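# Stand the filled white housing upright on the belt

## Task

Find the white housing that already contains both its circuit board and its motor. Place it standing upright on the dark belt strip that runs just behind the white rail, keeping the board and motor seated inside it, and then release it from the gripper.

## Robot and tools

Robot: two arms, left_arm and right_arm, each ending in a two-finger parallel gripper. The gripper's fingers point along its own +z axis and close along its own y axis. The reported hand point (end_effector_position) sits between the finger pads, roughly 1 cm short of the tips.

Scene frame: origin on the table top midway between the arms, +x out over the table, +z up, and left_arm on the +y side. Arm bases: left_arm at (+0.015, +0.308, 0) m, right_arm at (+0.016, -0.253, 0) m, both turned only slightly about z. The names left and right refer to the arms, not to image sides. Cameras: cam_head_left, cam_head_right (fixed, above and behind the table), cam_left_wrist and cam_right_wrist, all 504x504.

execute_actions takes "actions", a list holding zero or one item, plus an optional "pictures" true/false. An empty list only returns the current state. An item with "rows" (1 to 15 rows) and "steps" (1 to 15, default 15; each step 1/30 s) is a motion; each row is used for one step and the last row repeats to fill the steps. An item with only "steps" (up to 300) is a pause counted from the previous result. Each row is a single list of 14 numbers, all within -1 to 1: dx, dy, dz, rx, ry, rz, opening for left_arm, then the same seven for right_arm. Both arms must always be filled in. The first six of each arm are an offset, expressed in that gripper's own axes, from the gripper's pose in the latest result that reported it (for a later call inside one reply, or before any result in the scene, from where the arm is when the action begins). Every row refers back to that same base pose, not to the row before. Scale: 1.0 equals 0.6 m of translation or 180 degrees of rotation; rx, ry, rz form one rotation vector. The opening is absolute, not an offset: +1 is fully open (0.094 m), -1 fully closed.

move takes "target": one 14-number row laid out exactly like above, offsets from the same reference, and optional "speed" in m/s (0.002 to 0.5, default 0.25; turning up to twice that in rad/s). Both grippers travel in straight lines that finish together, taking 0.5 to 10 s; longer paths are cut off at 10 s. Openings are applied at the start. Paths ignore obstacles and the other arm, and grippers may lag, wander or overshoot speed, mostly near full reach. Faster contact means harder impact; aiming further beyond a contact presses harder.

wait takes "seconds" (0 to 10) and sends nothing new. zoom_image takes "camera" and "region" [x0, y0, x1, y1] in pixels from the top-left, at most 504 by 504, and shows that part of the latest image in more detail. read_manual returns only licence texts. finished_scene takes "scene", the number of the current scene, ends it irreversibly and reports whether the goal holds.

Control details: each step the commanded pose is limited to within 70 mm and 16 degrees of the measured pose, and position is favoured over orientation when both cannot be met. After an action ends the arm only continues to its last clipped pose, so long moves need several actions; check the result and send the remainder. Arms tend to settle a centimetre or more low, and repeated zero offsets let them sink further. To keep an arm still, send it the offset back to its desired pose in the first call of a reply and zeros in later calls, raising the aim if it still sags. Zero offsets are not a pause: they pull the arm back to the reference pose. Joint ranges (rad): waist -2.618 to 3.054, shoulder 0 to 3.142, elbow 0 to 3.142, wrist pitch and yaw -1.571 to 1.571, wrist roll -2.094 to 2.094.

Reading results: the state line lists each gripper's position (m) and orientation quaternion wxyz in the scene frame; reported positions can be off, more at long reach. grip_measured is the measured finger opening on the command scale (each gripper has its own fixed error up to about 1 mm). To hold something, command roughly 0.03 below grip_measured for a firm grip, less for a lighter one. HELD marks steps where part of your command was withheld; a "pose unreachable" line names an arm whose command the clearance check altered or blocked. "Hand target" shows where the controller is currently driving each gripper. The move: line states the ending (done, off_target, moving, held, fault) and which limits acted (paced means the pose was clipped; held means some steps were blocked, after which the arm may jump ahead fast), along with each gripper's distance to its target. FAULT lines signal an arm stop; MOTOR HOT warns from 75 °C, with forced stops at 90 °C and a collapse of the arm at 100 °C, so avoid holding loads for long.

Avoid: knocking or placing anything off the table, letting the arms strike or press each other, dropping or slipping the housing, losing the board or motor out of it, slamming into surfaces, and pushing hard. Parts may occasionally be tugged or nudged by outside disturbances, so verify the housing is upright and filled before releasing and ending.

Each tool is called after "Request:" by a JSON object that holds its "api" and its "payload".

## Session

Request:
{"api": "execute_actions", "payload": {"actions": []}}

Scene clock: 0.00 s of 4240.00 s.
left_arm: end_effector_position=(+0.0470, +0.0016, +0.1518) grip_measured=+1.000 end_effector_quat_wxyz=(+0.120, +0.343, +0.811, -0.458) | right_arm: end_effector_position=(+0.6622, -0.2359, +0.2990) grip_measured=+1.000 end_effector_quat_wxyz=(+0.526, -0.144, +0.823, +0.160)
Joint positions: left_arm=[-1.121  0.932  0.538 -0.242  0.381 -0.647  0.094] | right_arm=[-0.069  2.363  2.52  -0.633 -0.53  -0.132  0.094]
Joint velocities: left_arm=[-0.002 -0.007  0.002 -0.037 -0.007  0.007  0.   ] | right_arm=[ 0.017 -0.002  0.012 -0.081 -0.022  0.022  0.   ]
Joint torques (N m, as the arm reports them, + toward a larger angle): no reading
Motor temperatures (°C, as the motors report them): left_arm=[23 25 24 27 23 23] | right_arm=[24 24 24 24 25 23]
Hand target (left_arm): +0.047, -0.001, +0.161; +0.127, +0.346, +0.803, -0.468
Hand target (right_arm): +0.659, -0.235, +0.319; +0.543, -0.150, +0.811, +0.157
camera_calibration (this result's frames):
cam_left_wrist: T_world_to_cam=[[-0.676687, -0.29208, 0.675858, -0.0691422], [-0.412658, 0.910675, -0.0196048, 0.0259465], [-0.609761, -0.292165, -0.736771, 0.239357], [0, 0, 0, 1]] pos_world=[0.10987, 0.0261077, 0.22359]
cam_right_wrist: T_world_to_cam=[[0.362718, -0.889147, -0.279021, -0.362839], [-0.879592, -0.227752, -0.41767, 0.661241], [0.307822, 0.396921, -0.864696, 0.238195], [0, 0, 0, 1]] pos_world=[0.639908, -0.266563, 0.380907]

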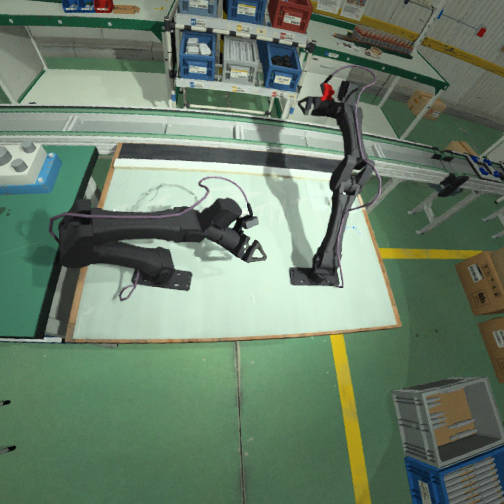

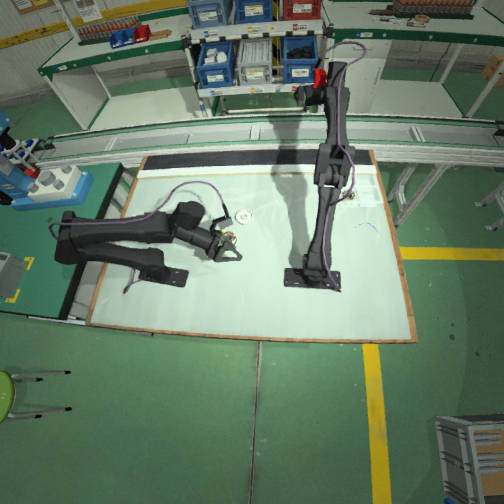

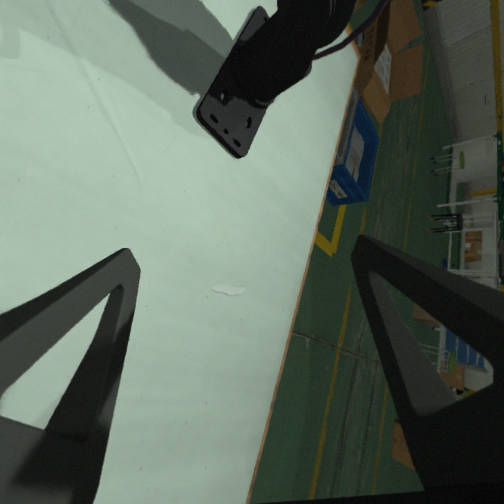

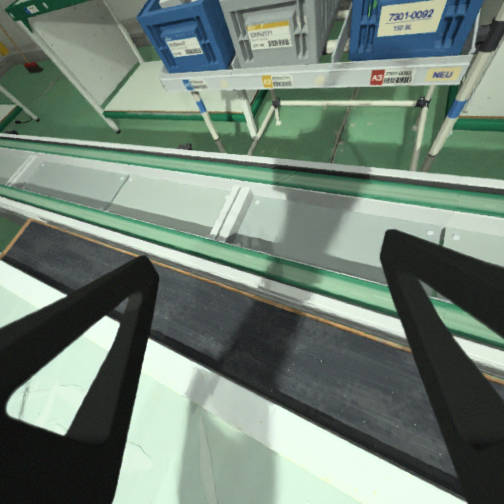

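Request:
{"api": "move", "payload": {"target": [-0.084,0.183,-0.106,-0.179,0,0.144,1,0,0,0,0,0,0,1]}}

Scene clock: 6.43 s of 4240.00 s.
left_arm: end_effector_position=(+0.1583, +0.0725, +0.1295) grip_measured=+1.000 end_effector_quat_wxyz=(+0.297, +0.471, +0.811, -0.180) | right_arm: end_effector_position=(+0.6622, -0.2359, +0.2990) grip_measured=+1.000 end_effector_quat_wxyz=(+0.526, -0.144, +0.823, +0.160)
Joint positions: left_arm=[-0.863  0.932  0.643 -0.574  0.049  0.037  0.094] | right_arm=[-0.069  2.363  2.52  -0.633 -0.53  -0.132  0.094]
Joint velocities: left_arm=[-0.007 -0.002 -0.007 -0.022 -0.022  0.007  0.   ] | right_arm=[ 0.007 -0.007 -0.012 -0.037 -0.066 -0.022  0.   ]
Joint torques (N m, as the arm reports them, + toward a larger angle): left_arm=[ 0.76 -0.8  10.44  1.2  -0.02  0.07] | right_arm=[  0.03 -14.62   5.72   1.65  -0.15   0.03]
Motor temperatures (°C, as the motors report them): left_arm=[23 25 24 28 23 23] | right_arm=[24 26 24 25 25 23]
Hand target (left_arm): +0.164, +0.070, +0.139; +0.307, +0.469, +0.809, -0.178
Hand target (right_arm): +0.662, -0.236, +0.299; +0.526, -0.144, +0.823, +0.160
Off the commanded pose (left_arm): 0.013 m, 1 deg.
Off the commanded pose (right_arm): 0.000 m, 0 deg.
After step 90, 1.43 s passed at rest.
move: off_target (left_arm)
camera_calibration (this result's frames):
cam_left_wrist: T_world_to_cam=[[-0.893899, -0.44678, 0.0364949, 0.170415], [-0.444635, 0.894055, 0.0544451, 0.00358323], [-0.0569535, 0.0324415, -0.99785, 0.234318], [0, 0, 0, 1]] pos_world=[0.167273, 0.065333, 0.2274]
cam_right_wrist: T_world_to_cam=[[0.362718, -0.889147, -0.279021, -0.362839], [-0.879592, -0.227752, -0.41767, 0.661241], [0.307822, 0.396921, -0.864696, 0.238195], [0, 0, 0, 1]] pos_world=[0.639908, -0.266563, 0.380907]

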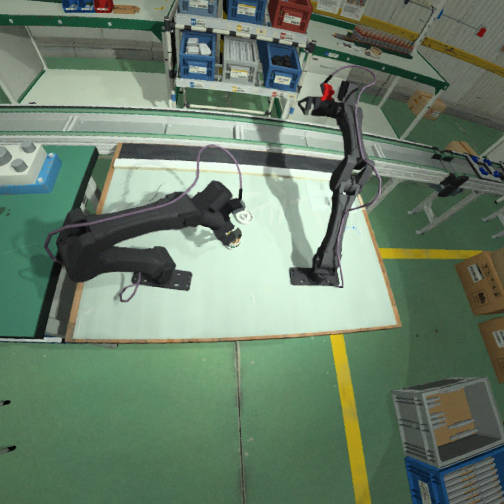

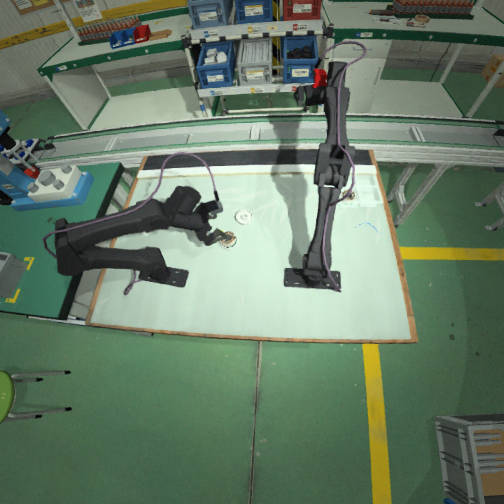

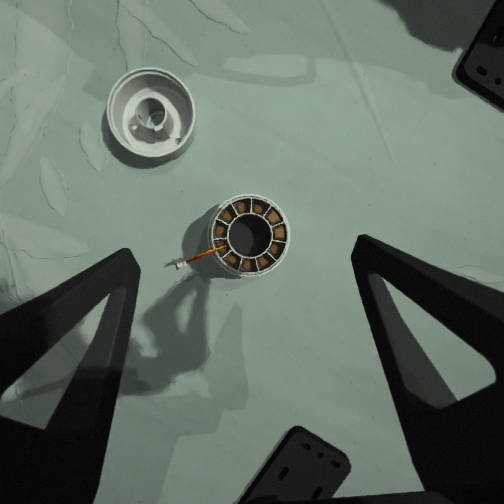

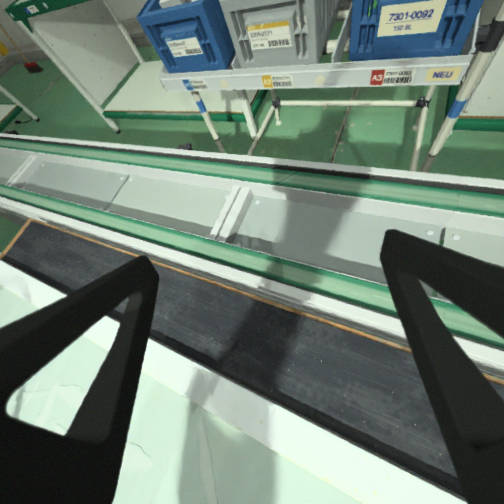

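Request:
{"api": "move", "payload": {"target": [0.023,-0.006,0.068,0.145,0,0.169,1,0,0,0,0,0,0,1]}}

Scene clock: 15.50 s of 4240.00 s.
left_arm: end_effector_position=(+0.1580, +0.0621, +0.0794) grip_measured=+1.000 end_effector_quat_wxyz=(+0.213, +0.719, +0.605, -0.266) | right_arm: end_effector_position=(+0.6622, -0.2359, +0.2990) grip_measured=+1.000 end_effector_quat_wxyz=(+0.526, -0.144, +0.823, +0.160)
Joint positions: left_arm=[-0.555  1.312  0.698 -0.581  0.599  0.937  0.094] | right_arm=[-0.069  2.363  2.52  -0.633 -0.53  -0.132  0.094]
Joint velocities: left_arm=[ 0.002  0.002 -0.007 -0.081 -0.022  0.007  0.   ] | right_arm=[ 0.002 -0.007 -0.012  0.007  0.007  0.022  0.   ]
Joint torques (N m, as the arm reports them, + toward a larger angle): left_arm=[ 0.76 -3.47  9.67  0.71  0.53  0.08] | right_arm=[  0.03 -14.62   5.73   1.65  -0.15   0.03]
Motor temperatures (°C, as the motors report them): left_arm=[23 24 25 28 23 23] | right_arm=[24 28 25 26 25 23]
Hand target (left_arm): +0.163, +0.057, +0.090; +0.223, +0.719, +0.599, -0.273
Hand target (right_arm): +0.662, -0.236, +0.299; +0.526, -0.144, +0.823, +0.160
Off the commanded pose (left_arm): 0.013 m, 1 deg.
Off the commanded pose (right_arm): 0.000 m, 0 deg.
After step 90, 4.07 s passed at rest.
move: off_target (left_arm)
camera_calibration (this result's frames):
cam_left_wrist: T_world_to_cam=[[-0.973626, 0.224839, 0.0387261, 0.138025], [0.227069, 0.971456, 0.0686507, -0.0965744], [-0.0221853, 0.0756336, -0.996889, 0.176415], [0, 0, 0, 1]] pos_world=[0.160227, 0.0494415, 0.177151]
cam_right_wrist: T_world_to_cam=[[0.362718, -0.889147, -0.279021, -0.362839], [-0.879592, -0.227752, -0.41767, 0.661241], [0.307822, 0.396921, -0.864696, 0.238195], [0, 0, 0, 1]] pos_world=[0.639908, -0.266563, 0.380907]

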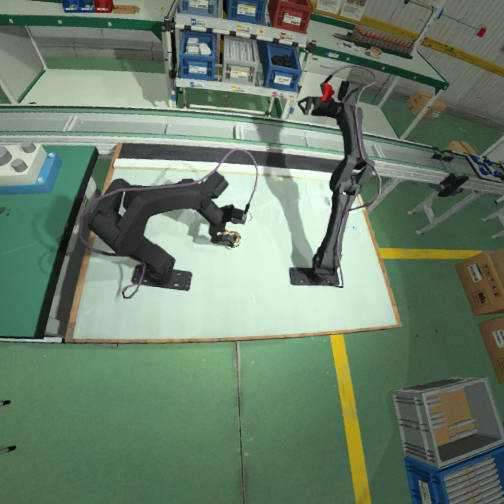

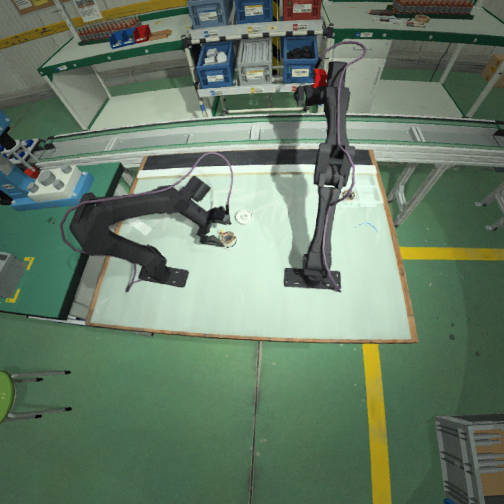

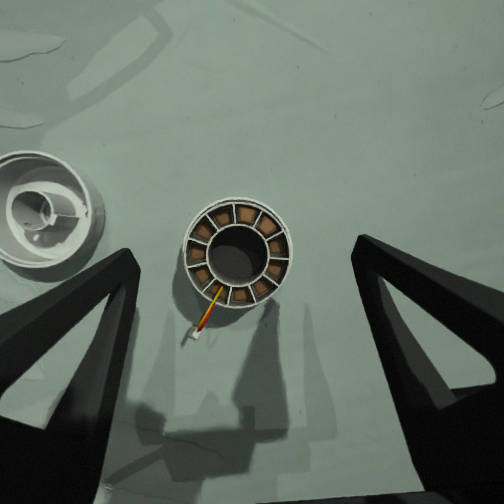

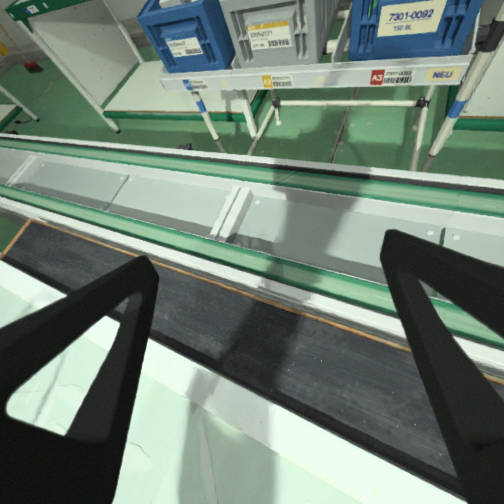

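Request:
{"api": "move", "payload": {"target": [0.051,0.013,0.076,0,-0.008,0,1,0,0,0,0,0,0,1], "speed": 0.07}}

Scene clock: 18.77 s of 4240.00 s.
left_arm: end_effector_position=(+0.1654, +0.0561, +0.0254) grip_measured=+1.000 end_effector_quat_wxyz=(+0.219, +0.721, +0.602, -0.264) | right_arm: end_effector_position=(+0.6622, -0.2359, +0.2990) grip_measured=+1.000 end_effector_quat_wxyz=(+0.526, -0.144, +0.823, +0.160)
Joint positions: left_arm=[-0.555  1.476  0.576 -0.283  0.599  0.94   0.094] | right_arm=[-0.069  2.363  2.52  -0.633 -0.53  -0.132  0.094]
Joint velocities: left_arm=[-0.007  0.007  0.002  0.037  0.007 -0.007  0.   ] | right_arm=[-0.017  0.017  0.022 -0.022 -0.051  0.081  0.   ]
Joint torques (N m, as the arm reports them, + toward a larger angle): left_arm=[ 0.57 -4.51  4.83  0.96  0.55 -0.05] | right_arm=[  0.02 -14.59   5.71   1.65  -0.15   0.03]
Motor temperatures (°C, as the motors report them): left_arm=[23 25 25 28 23 23] | right_arm=[24 28 25 27 25 23]
Hand target (left_arm): +0.163, +0.056, +0.025; +0.221, +0.716, +0.603, -0.274
Hand target (right_arm): +0.662, -0.236, +0.299; +0.526, -0.144, +0.823, +0.160
Off the commanded pose (left_arm): 0.002 m, 1 deg.
Off the commanded pose (right_arm): 0.000 m, 0 deg.
move: done
camera_calibration (this result's frames):
cam_left_wrist: T_world_to_cam=[[-0.973495, 0.227225, 0.0260208, 0.1488], [0.228456, 0.971459, 0.0638328, -0.0888306], [-0.0107738, 0.0680855, -0.997621, 0.121693], [0, 0, 0, 1]] pos_world=[0.166461, 0.0441987, 0.123202]
cam_right_wrist: T_world_to_cam=[[0.362718, -0.889147, -0.279021, -0.362839], [-0.879592, -0.227752, -0.41767, 0.661241], [0.307822, 0.396921, -0.864696, 0.238195], [0, 0, 0, 1]] pos_world=[0.639908, -0.266563, 0.380907]

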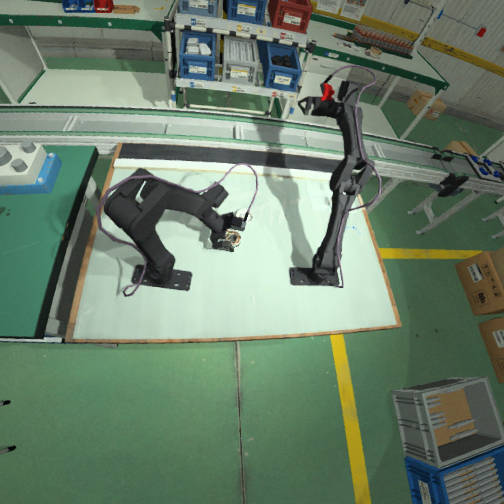

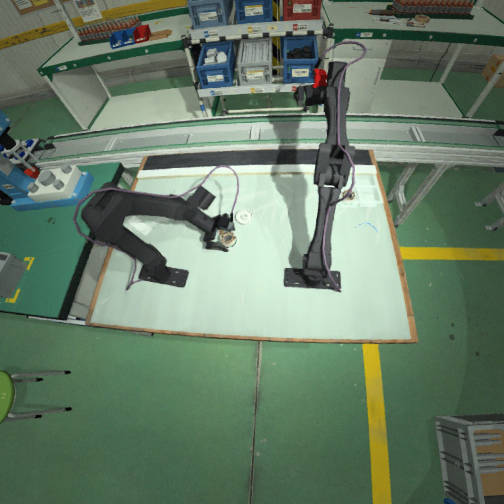

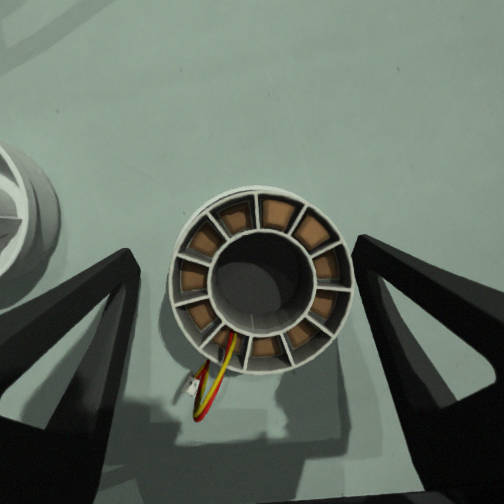

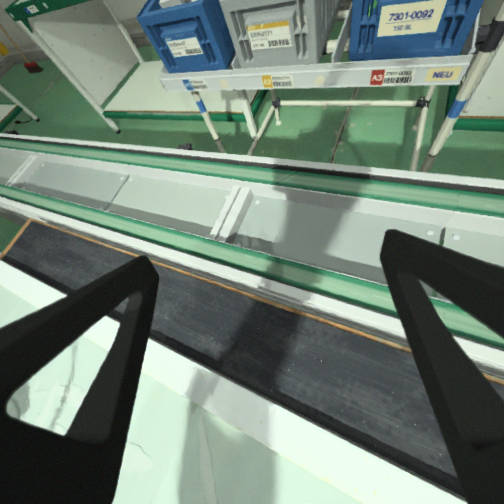

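Request:
{"api": "move", "payload": {"target": [0.015,-0.01,0.017,0,0,0,1,0,0,0,0,0,0,1], "speed": 0.03}}

Scene clock: 20.77 s of 4240.00 s.
left_arm: end_effector_position=(+0.1637, +0.0580, +0.0156) grip_measured=+1.000 end_effector_quat_wxyz=(+0.222, +0.721, +0.603, -0.259) | right_arm: end_effector_position=(+0.6622, -0.2359, +0.2990) grip_measured=+1.000 end_effector_quat_wxyz=(+0.526, -0.144, +0.823, +0.160)
Joint positions: left_arm=[-0.559  1.49   0.538 -0.222  0.588  0.934  0.094] | right_arm=[-0.069  2.363  2.52  -0.633 -0.53  -0.132  0.094]
Joint velocities: left_arm=[ 0.017  0.002 -0.012  0.007 -0.051 -0.022  0.   ] | right_arm=[ 0.002 -0.007 -0.007  0.022 -0.051 -0.007  0.   ]
Joint torques (N m, as the arm reports them, + toward a larger angle): left_arm=[-0.67 -4.08  4.5   0.97  0.37 -0.05] | right_arm=[  0.03 -14.62   5.71   1.65  -0.15   0.03]
Motor temperatures (°C, as the motors report them): left_arm=[23 25 25 28 23 23] | right_arm=[24 29 25 27 25 23]
Hand target (left_arm): +0.159, +0.058, +0.012; +0.219, +0.721, +0.602, -0.264
Hand target (right_arm): +0.662, -0.236, +0.299; +0.526, -0.144, +0.823, +0.160
Off the commanded pose (left_arm): 0.006 m, 1 deg.
Off the commanded pose (right_arm): 0.000 m, 0 deg.
move: done
camera_calibration (this result's frames):
cam_left_wrist: T_world_to_cam=[[-0.974737, 0.222735, 0.0166585, 0.147561], [0.223355, 0.972361, 0.0680264, -0.0889977], [-0.00104618, 0.0700285, -0.997544, 0.11004], [0, 0, 0, 1]] pos_world=[0.163827, 0.0459647, 0.113366]
cam_right_wrist: T_world_to_cam=[[0.362718, -0.889147, -0.279021, -0.362839], [-0.879592, -0.227752, -0.41767, 0.661241], [0.307822, 0.396921, -0.864696, 0.238195], [0, 0, 0, 1]] pos_world=[0.639908, -0.266563, 0.380907]

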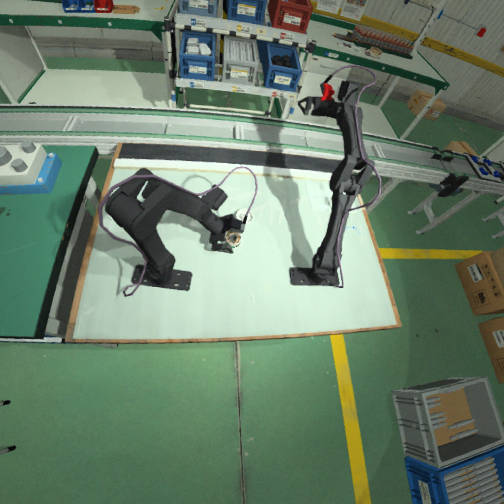

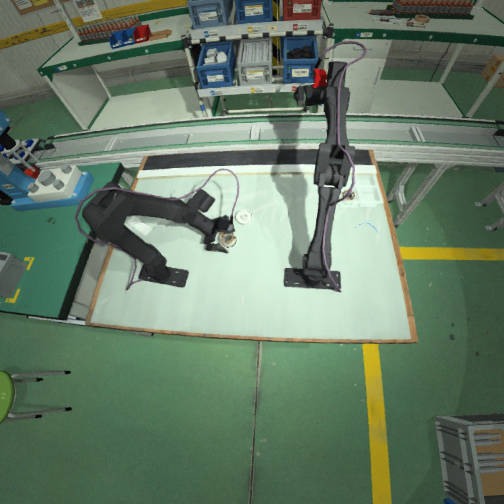

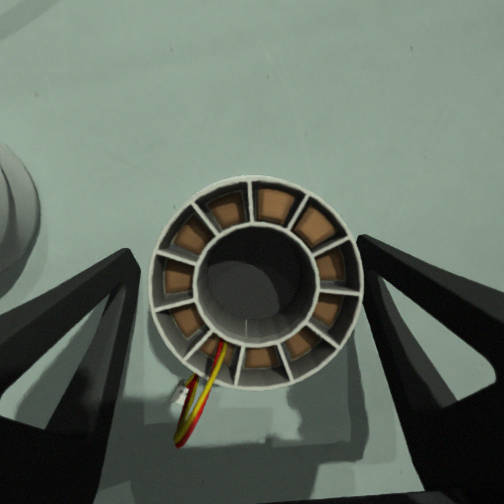

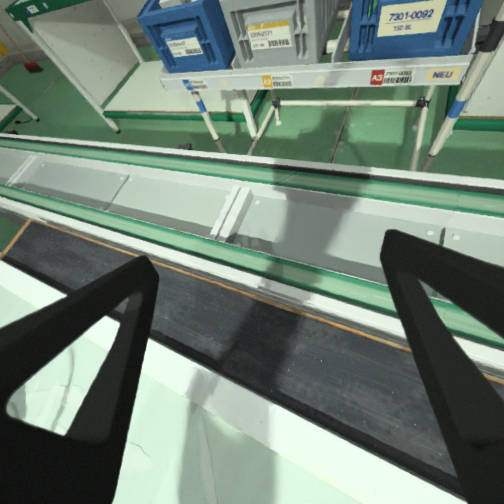

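Request:
{"api": "move", "payload": {"target": [0,0,0,0,0,0,0.37,0,0,0,0,0,0,1]}}

Request:
{"api": "move", "payload": {"target": [-0.096,0,-0.115,0,-0.01,0,0.37,0,0,0,0,0,0,1], "speed": 0.1}}

Scene clock: 24.10 s of 4240.00 s.
left_arm: end_effector_position=(+0.1647, +0.0580, +0.0155) grip_measured=+0.408 end_effector_quat_wxyz=(+0.223, +0.721, +0.604, -0.257) | right_arm: end_effector_position=(+0.6622, -0.2359, +0.2990) grip_measured=+1.000 end_effector_quat_wxyz=(+0.526, -0.144, +0.823, +0.160)
Joint positions: left_arm=[-0.559  1.49   0.538 -0.218  0.584  0.933  0.066] | right_arm=[-0.069  2.363  2.52  -0.633 -0.53  -0.132  0.094]
Joint velocities: left_arm=[ 0.012  0.007  0.007 -0.007  0.066  0.037 -0.   ] | right_arm=[ 0.002 -0.012 -0.012  0.022 -0.022 -0.022  0.   ]
Joint torques (N m, as the arm reports them, + toward a larger angle): left_arm=[ 0.02 -4.72  5.7   0.82  0.36  0.02] | right_arm=[  0.02 -14.61   5.71   1.65  -0.15   0.03]
Motor temperatures (°C, as the motors report them): left_arm=[23 25 25 28 23 23] | right_arm=[24 29 25 27 25 23]
Hand target (left_arm): +0.164, +0.058, +0.016; +0.222, +0.721, +0.603, -0.259
Hand target (right_arm): +0.662, -0.236, +0.299; +0.526, -0.144, +0.823, +0.160
Off the commanded pose (left_arm): 0.001 m, 0 deg.
Off the commanded pose (right_arm): 0.000 m, 0 deg.
move: done
camera_calibration (this result's frames):
cam_left_wrist: T_world_to_cam=[[-0.975357, 0.220275, 0.012581, 0.148913], [0.220611, 0.972855, 0.0698785, -0.0887692], [0.00315302, 0.0709319, -0.997476, 0.109212], [0, 0, 0, 1]] pos_world=[0.164483, 0.0458111, 0.113266]
cam_right_wrist: T_world_to_cam=[[0.362718, -0.889147, -0.279021, -0.362839], [-0.879592, -0.227752, -0.41767, 0.661241], [0.307822, 0.396921, -0.864696, 0.238195], [0, 0, 0, 1]] pos_world=[0.639908, -0.266563, 0.380907]

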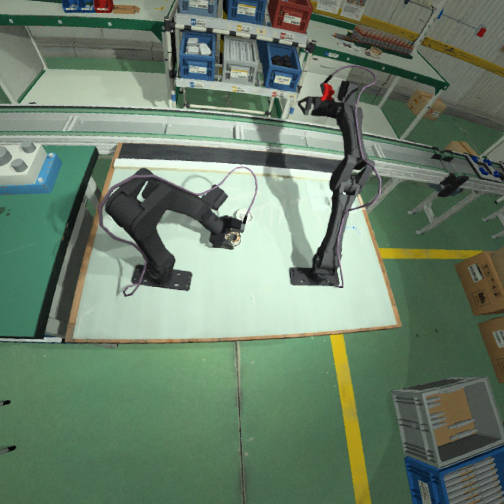

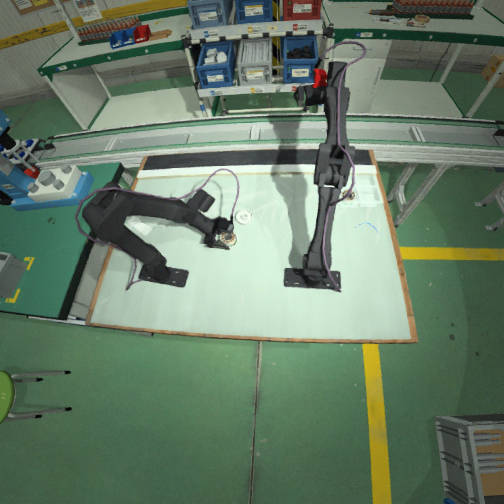

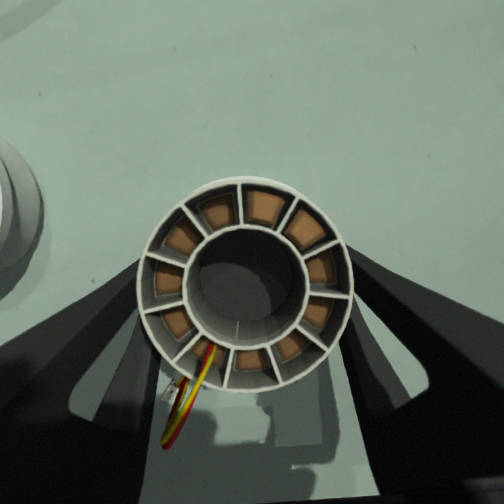

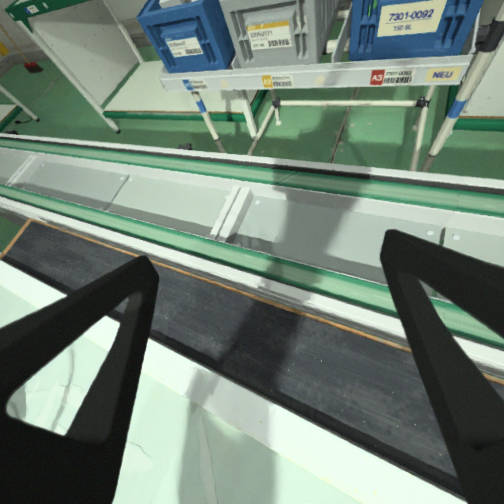

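Scene clock: 25.63 s of 4240.00 s.
left_arm: end_effector_position=(+0.1590, +0.0659, +0.0843) grip_measured=+0.408 end_effector_quat_wxyz=(+0.204, +0.718, +0.614, -0.258) | right_arm: end_effector_position=(+0.6622, -0.2359, +0.2990) grip_measured=+1.000 end_effector_quat_wxyz=(+0.526, -0.144, +0.823, +0.160)
Joint positions: left_arm=[-0.552  1.303  0.725 -0.635  0.579  0.933  0.066] | right_arm=[-0.069  2.363  2.52  -0.633 -0.53  -0.132  0.094]
Joint velocities: left_arm=[ 0.032 -0.002 -0.002 -0.022  0.022 -0.037 -0.   ] | right_arm=[ 0.007  0.002  0.002 -0.037  0.007 -0.022  0.   ]
Joint torques (N m, as the arm reports them, + toward a larger angle): left_arm=[ 0.73 -5.9   9.92  0.76  0.66  0.05] | right_arm=[  0.03 -14.6    5.73   1.66  -0.15   0.03]
Motor temperatures (°C, as the motors report them): left_arm=[23 25 25 28 23 23] | right_arm=[24 29 25 27 25 23]
Hand target (left_arm): +0.164, +0.058, +0.105; +0.233, +0.717, +0.600, -0.268
Hand target (right_arm): +0.662, -0.236, +0.299; +0.526, -0.144, +0.823, +0.160
Off the commanded pose (left_arm): 0.023 m, 4 deg.
Off the commanded pose (right_arm): 0.000 m, 0 deg.
move: off_target (left_arm)
camera_calibration (this result's frames):
cam_left_wrist: T_world_to_cam=[[-0.976209, 0.21137, 0.0483571, 0.138382], [0.215091, 0.972182, 0.092728, -0.101002], [-0.027412, 0.100923, -0.994517, 0.179949], [0, 0, 0, 1]] pos_world=[0.161748, 0.0507815, 0.181636]
cam_right_wrist: T_world_to_cam=[[0.362718, -0.889147, -0.279021, -0.362839], [-0.879592, -0.227752, -0.41767, 0.661241], [0.307822, 0.396921, -0.864696, 0.238195], [0, 0, 0, 1]] pos_world=[0.639908, -0.266563, 0.380907]

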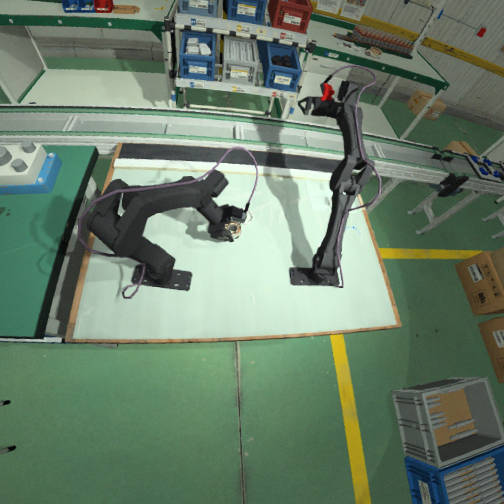

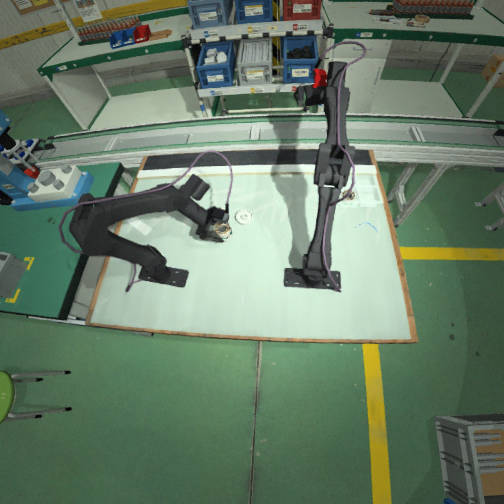

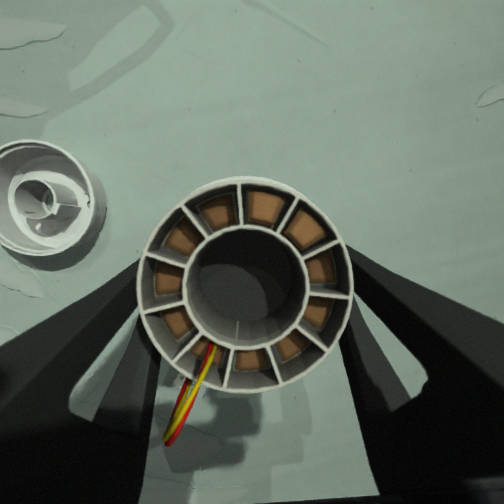

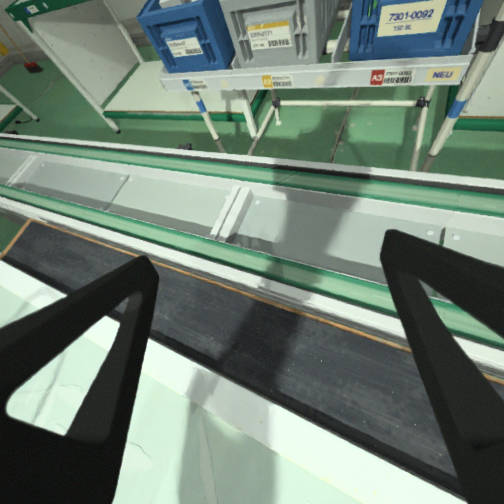

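Request:
{"api": "move", "payload": {"target": [0.245,0.751,-0.283,-0.332,-0.03,-0.37,0.37,0,0,0,0,0,0,1], "speed": 0.25}}

Scene clock: 32.90 s of 4240.00 s.
left_arm: end_effector_position=(+0.6273, +0.2095, +0.0831) grip_measured=+0.408 end_effector_quat_wxyz=(+0.339, +0.090, +0.936, -0.030) | right_arm: end_effector_position=(+0.6622, -0.2359, +0.2990) grip_measured=+1.000 end_effector_quat_wxyz=(+0.526, -0.144, +0.823, +0.160)
Joint positions: left_arm=[-0.023  2.378  2.03  -0.53   0.018  0.029  0.066] | right_arm=[-0.069  2.363  2.52  -0.633 -0.53  -0.132  0.094]
Joint velocities: left_arm=[ 0.007 -0.012  0.007  0.051  0.051 -0.066  0.   ] | right_arm=[-0.007  0.002 -0.007 -0.066 -0.007  0.007  0.   ]
Joint torques (N m, as the arm reports them, + toward a larger angle): left_arm=[  0.53 -15.35  11.14   1.32  -0.04  -0.06] | right_arm=[  0.03 -14.61   5.71   1.65  -0.15   0.03]
Motor temperatures (°C, as the motors report them): left_arm=[23 26 25 28 23 23] | right_arm=[24 30 25 27 25 23]
Hand target (left_arm): +0.639, +0.213, +0.114; +0.372, +0.082, +0.924, -0.029
Hand target (right_arm): +0.662, -0.236, +0.299; +0.526, -0.144, +0.823, +0.160
Off the commanded pose (left_arm): 0.035 m, 4 deg.
Off the commanded pose (right_arm): 0.000 m, 0 deg.
After step 90, 0.43 s passed at rest.
move: off_target (left_arm)
camera_calibration (this result's frames):
cam_left_wrist: T_world_to_cam=[[-0.237674, -0.971156, 0.0191858, 0.352136], [-0.968588, 0.23844, 0.0705881, 0.556869], [-0.0731267, -0.00180616, -0.997321, 0.227511], [0, 0, 0, 1]] pos_world=[0.639708, 0.20961, 0.180837]
cam_right_wrist: T_world_to_cam=[[0.362718, -0.889147, -0.279021, -0.362839], [-0.879592, -0.227752, -0.41767, 0.661241], [0.307822, 0.396921, -0.864696, 0.238195], [0, 0, 0, 1]] pos_world=[0.639908, -0.266563, 0.380907]

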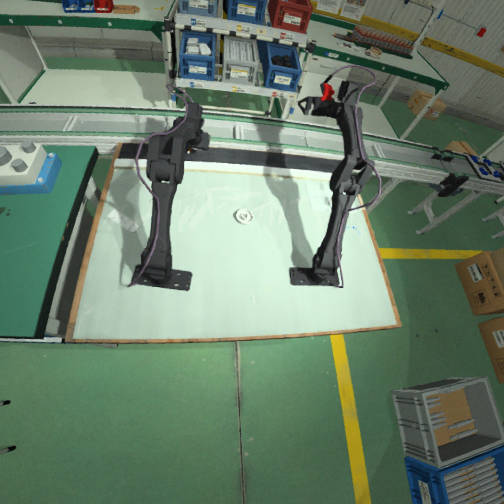

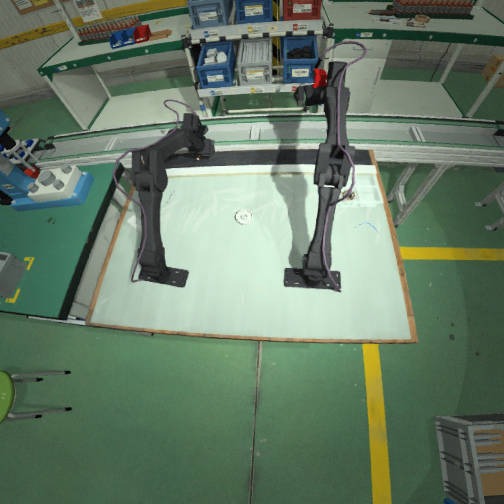

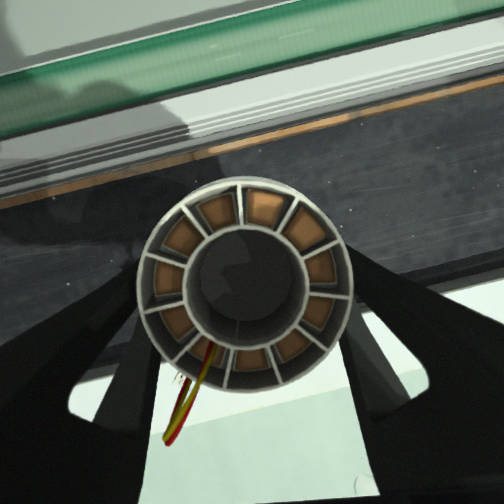

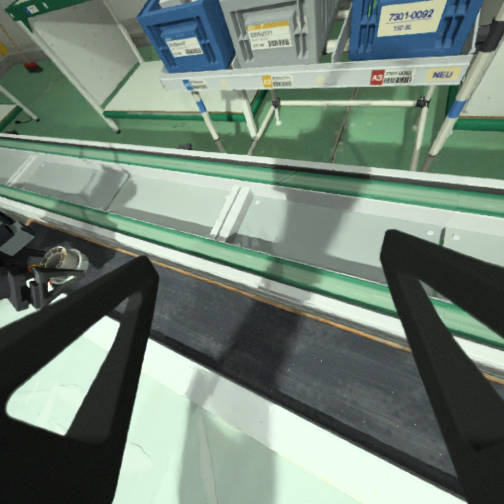

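Request:
{"api": "move", "payload": {"target": [0.04,0,0.086,0,-0.018,0,0.37,0,0,0,0,0,0,1], "speed": 0.035}}

Scene clock: 36.87 s of 4240.00 s.
left_arm: end_effector_position=(+0.6383, +0.2077, +0.0238) grip_measured=+0.408 end_effector_quat_wxyz=(+0.354, +0.089, +0.931, -0.031) | right_arm: end_effector_position=(+0.6622, -0.2359, +0.2990) grip_measured=+1.000 end_effector_quat_wxyz=(+0.526, -0.144, +0.823, +0.160)
Joint positions: left_arm=[-0.023  2.463  1.922 -0.304  0.018  0.028  0.066] | right_arm=[-0.069  2.363  2.52  -0.633 -0.53  -0.132  0.094]
Joint velocities: left_arm=[ 0.007 -0.007  0.002  0.066  0.007  0.051 -0.001] | right_arm=[-0.002 -0.012  0.017  0.051  0.037 -0.022  0.   ]
Joint torques (N m, as the arm reports them, + toward a larger angle): left_arm=[  0.01 -14.63   6.42   1.48   0.04   0.  ] | right_arm=[  0.04 -14.62   5.71   1.65  -0.15   0.04]
Motor temperatures (°C, as the motors report them): left_arm=[23 27 25 29 23 23] | right_arm=[24 30 25 28 25 23]
Hand target (left_arm): +0.641, +0.207, +0.028; +0.365, +0.089, +0.926, -0.033
Hand target (right_arm): +0.662, -0.236, +0.299; +0.526, -0.144, +0.823, +0.160
Off the commanded pose (left_arm): 0.006 m, 1 deg.
Off the commanded pose (right_arm): 0.000 m, 0 deg.
move: done
camera_calibration (this result's frames):
cam_left_wrist: T_world_to_cam=[[-0.23769, -0.971193, 0.0169867, 0.354264], [-0.970465, 0.238181, 0.0382987, 0.574075], [-0.0412413, -0.00738177, -0.999122, 0.150008], [0, 0, 0, 1]] pos_world=[0.647511, 0.208432, 0.121872]
cam_right_wrist: T_world_to_cam=[[0.362718, -0.889147, -0.279021, -0.362839], [-0.879592, -0.227752, -0.41767, 0.661241], [0.307822, 0.396921, -0.864696, 0.238195], [0, 0, 0, 1]] pos_world=[0.639908, -0.266563, 0.380907]

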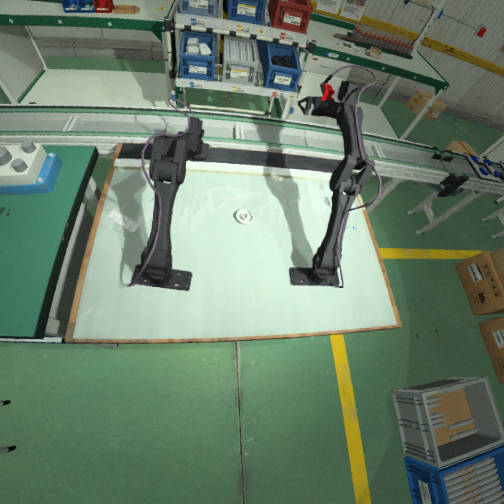

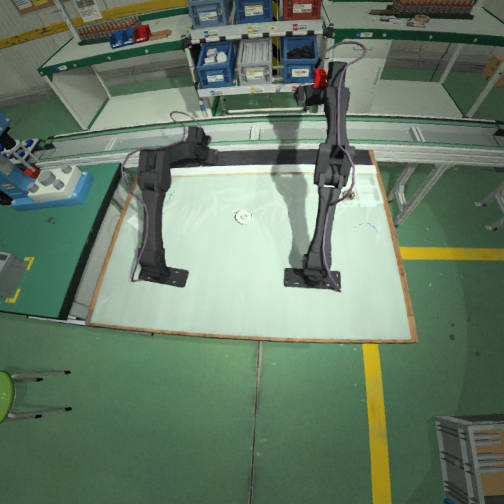

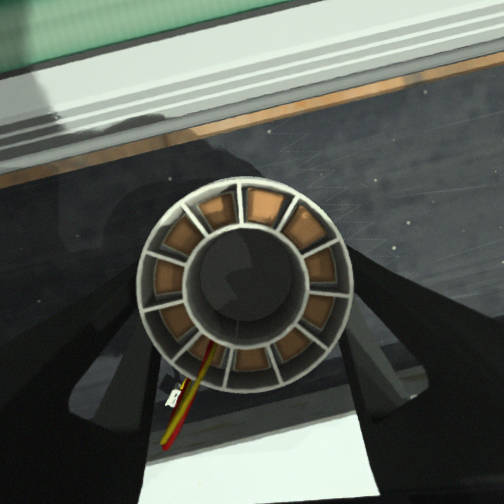

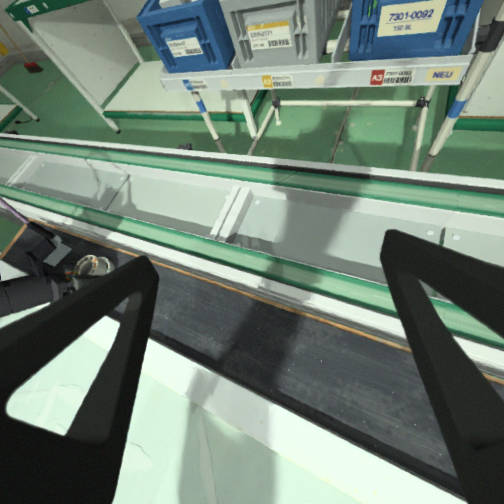

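Request:
{"api": "move", "payload": {"target": [0,0,0,0,0,0,1,0,0,0,0,0,0,1]}}

Request:
{"api": "move", "payload": {"target": [-0.1,0,-0.14,0,0,0,1,0,0,0,0,0,0,1], "speed": 0.15}}

Scene clock: 39.23 s of 4240.00 s.
left_arm: end_effector_position=(+0.6382, +0.2077, +0.0222) grip_measured=+1.000 end_effector_quat_wxyz=(+0.353, +0.089, +0.931, -0.031) | right_arm: end_effector_position=(+0.6622, -0.2359, +0.2990) grip_measured=+1.000 end_effector_quat_wxyz=(+0.526, -0.144, +0.823, +0.160)
Joint positions: left_arm=[-0.023  2.465  1.921 -0.302  0.018  0.028  0.094] | right_arm=[-0.069  2.363  2.52  -0.633 -0.53  -0.132  0.094]
Joint velocities: left_arm=[ 0.002 -0.017 -0.007 -0.066  0.007 -0.051  0.   ] | right_arm=[-0.002 -0.002  0.002 -0.007 -0.022 -0.051  0.   ]
Joint torques (N m, as the arm reports them, + toward a larger angle): left_arm=[  0.02 -14.28   7.3    1.24   0.03   0.01] | right_arm=[  0.03 -14.62   5.71   1.65  -0.15   0.03]
Motor temperatures (°C, as the motors report them): left_arm=[23 28 25 29 23 23] | right_arm=[24 30 25 28 25 23]
Hand target (left_arm): +0.638, +0.208, +0.024; +0.354, +0.089, +0.931, -0.031
Hand target (right_arm): +0.662, -0.236, +0.299; +0.526, -0.144, +0.823, +0.160
Off the commanded pose (left_arm): 0.002 m, 0 deg.
Off the commanded pose (right_arm): 0.000 m, 0 deg.
move: done
camera_calibration (this result's frames):
cam_left_wrist: T_world_to_cam=[[-0.237664, -0.971197, 0.0171135, 0.354266], [-0.970406, 0.238172, 0.0398181, 0.573993], [-0.0427472, -0.00714373, -0.99906, 0.149381], [0, 0, 0, 1]] pos_world=[0.647589, 0.208419, 0.120323]
cam_right_wrist: T_world_to_cam=[[0.362718, -0.889147, -0.279021, -0.362839], [-0.879592, -0.227752, -0.41767, 0.661241], [0.307822, 0.396921, -0.864696, 0.238195], [0, 0, 0, 1]] pos_world=[0.639908, -0.266563, 0.380907]

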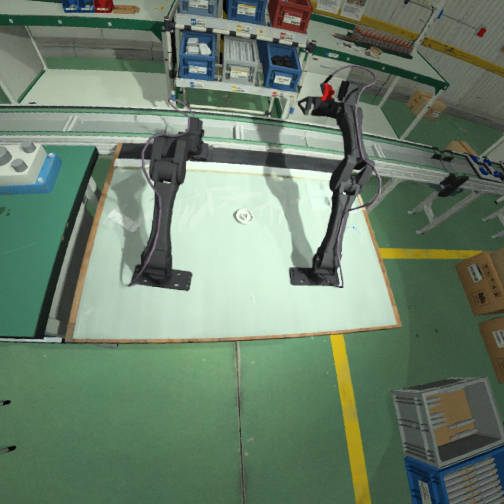

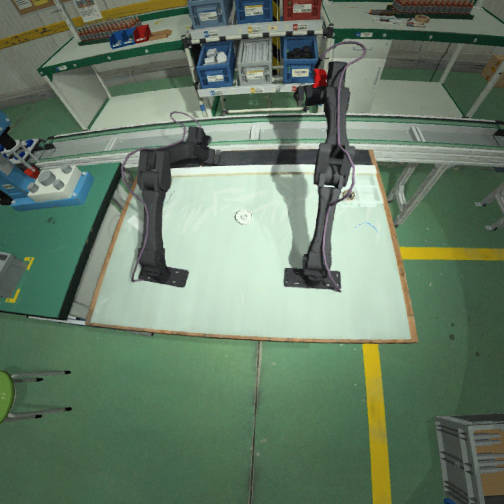

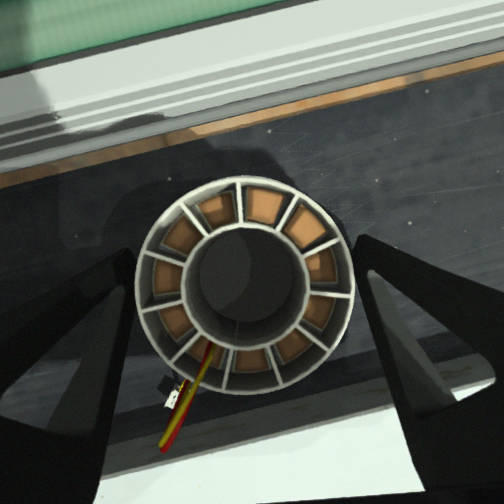

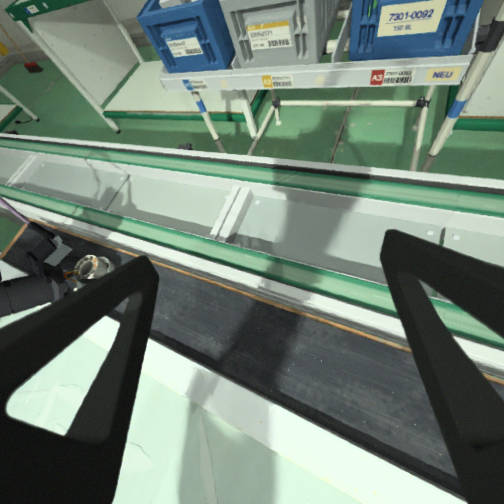

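Scene clock: 40.60 s of 4240.00 s.
left_arm: end_effector_position=(+0.6240, +0.2100, +0.1039) grip_measured=+1.000 end_effector_quat_wxyz=(+0.336, +0.090, +0.937, -0.030) | right_arm: end_effector_position=(+0.6622, -0.2359, +0.2990) grip_measured=+1.000 end_effector_quat_wxyz=(+0.526, -0.144, +0.823, +0.160)
Joint positions: left_arm=[-0.023  2.359  2.083 -0.607  0.018  0.028  0.094] | right_arm=[-0.069  2.363  2.52  -0.633 -0.53  -0.132  0.094]
Joint velocities: left_arm=[ 0.012 -0.002 -0.012 -0.037  0.066 -0.037  0.   ] | right_arm=[ 0.007  0.032  0.027 -0.037 -0.022 -0.081  0.   ]
Joint torques (N m, as the arm reports them, + toward a larger angle): left_arm=[  0.03 -15.02   9.97   1.16   0.02   0.01] | right_arm=[  0.04 -14.59   5.72   1.66  -0.15   0.03]
Motor temperatures (°C, as the motors report them): left_arm=[23 28 25 29 23 23] | right_arm=[24 30 25 28 25 23]
Hand target (left_arm): +0.628, +0.209, +0.125; +0.353, +0.089, +0.931, -0.031
Hand target (right_arm): +0.662, -0.236, +0.299; +0.526, -0.144, +0.823, +0.160
Off the commanded pose (left_arm): 0.021 m, 2 deg.
Off the commanded pose (right_arm): 0.000 m, 0 deg.
move: off_target (left_arm)
camera_calibration (this result's frames):
cam_left_wrist: T_world_to_cam=[[-0.23699, -0.971303, 0.0201447, 0.350965], [-0.968307, 0.23784, 0.0762472, 0.551464], [-0.0788503, -0.00143648, -0.996885, 0.251499], [0, 0, 0, 1]] pos_world=[0.636993, 0.210094, 0.201598]
cam_right_wrist: T_world_to_cam=[[0.362718, -0.889147, -0.279021, -0.362839], [-0.879592, -0.227752, -0.41767, 0.661241], [0.307822, 0.396921, -0.864696, 0.238195], [0, 0, 0, 1]] pos_world=[0.639908, -0.266563, 0.380907]

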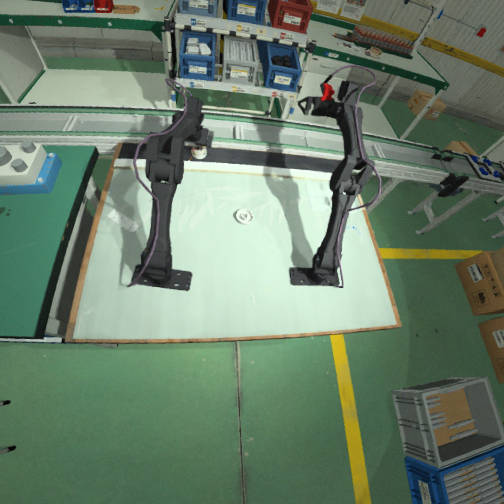

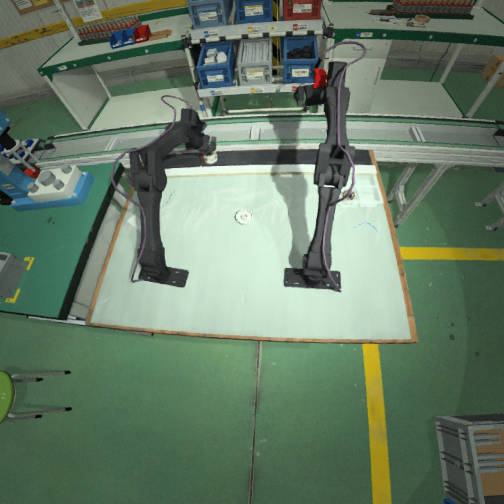

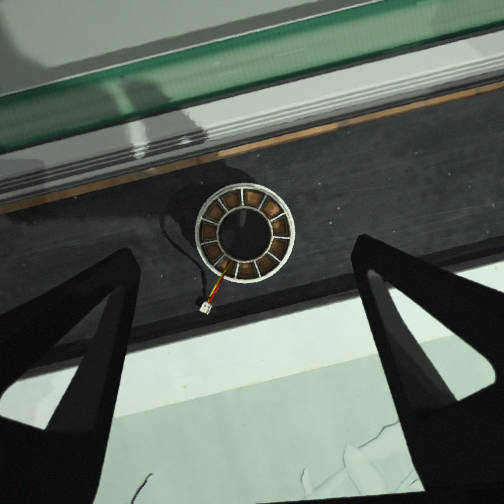

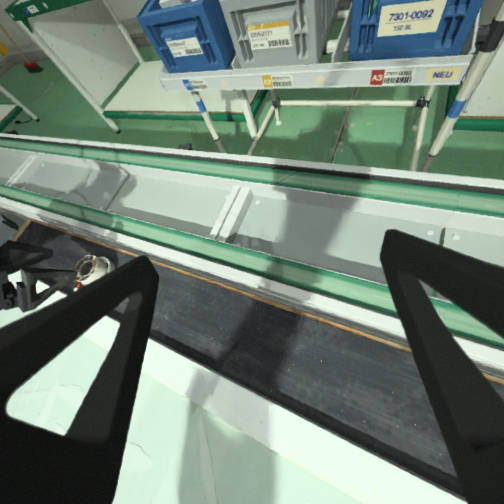

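Request:
{"api": "finished_scene", "payload": {"scene": 2}}

The scene is finished: the task was done.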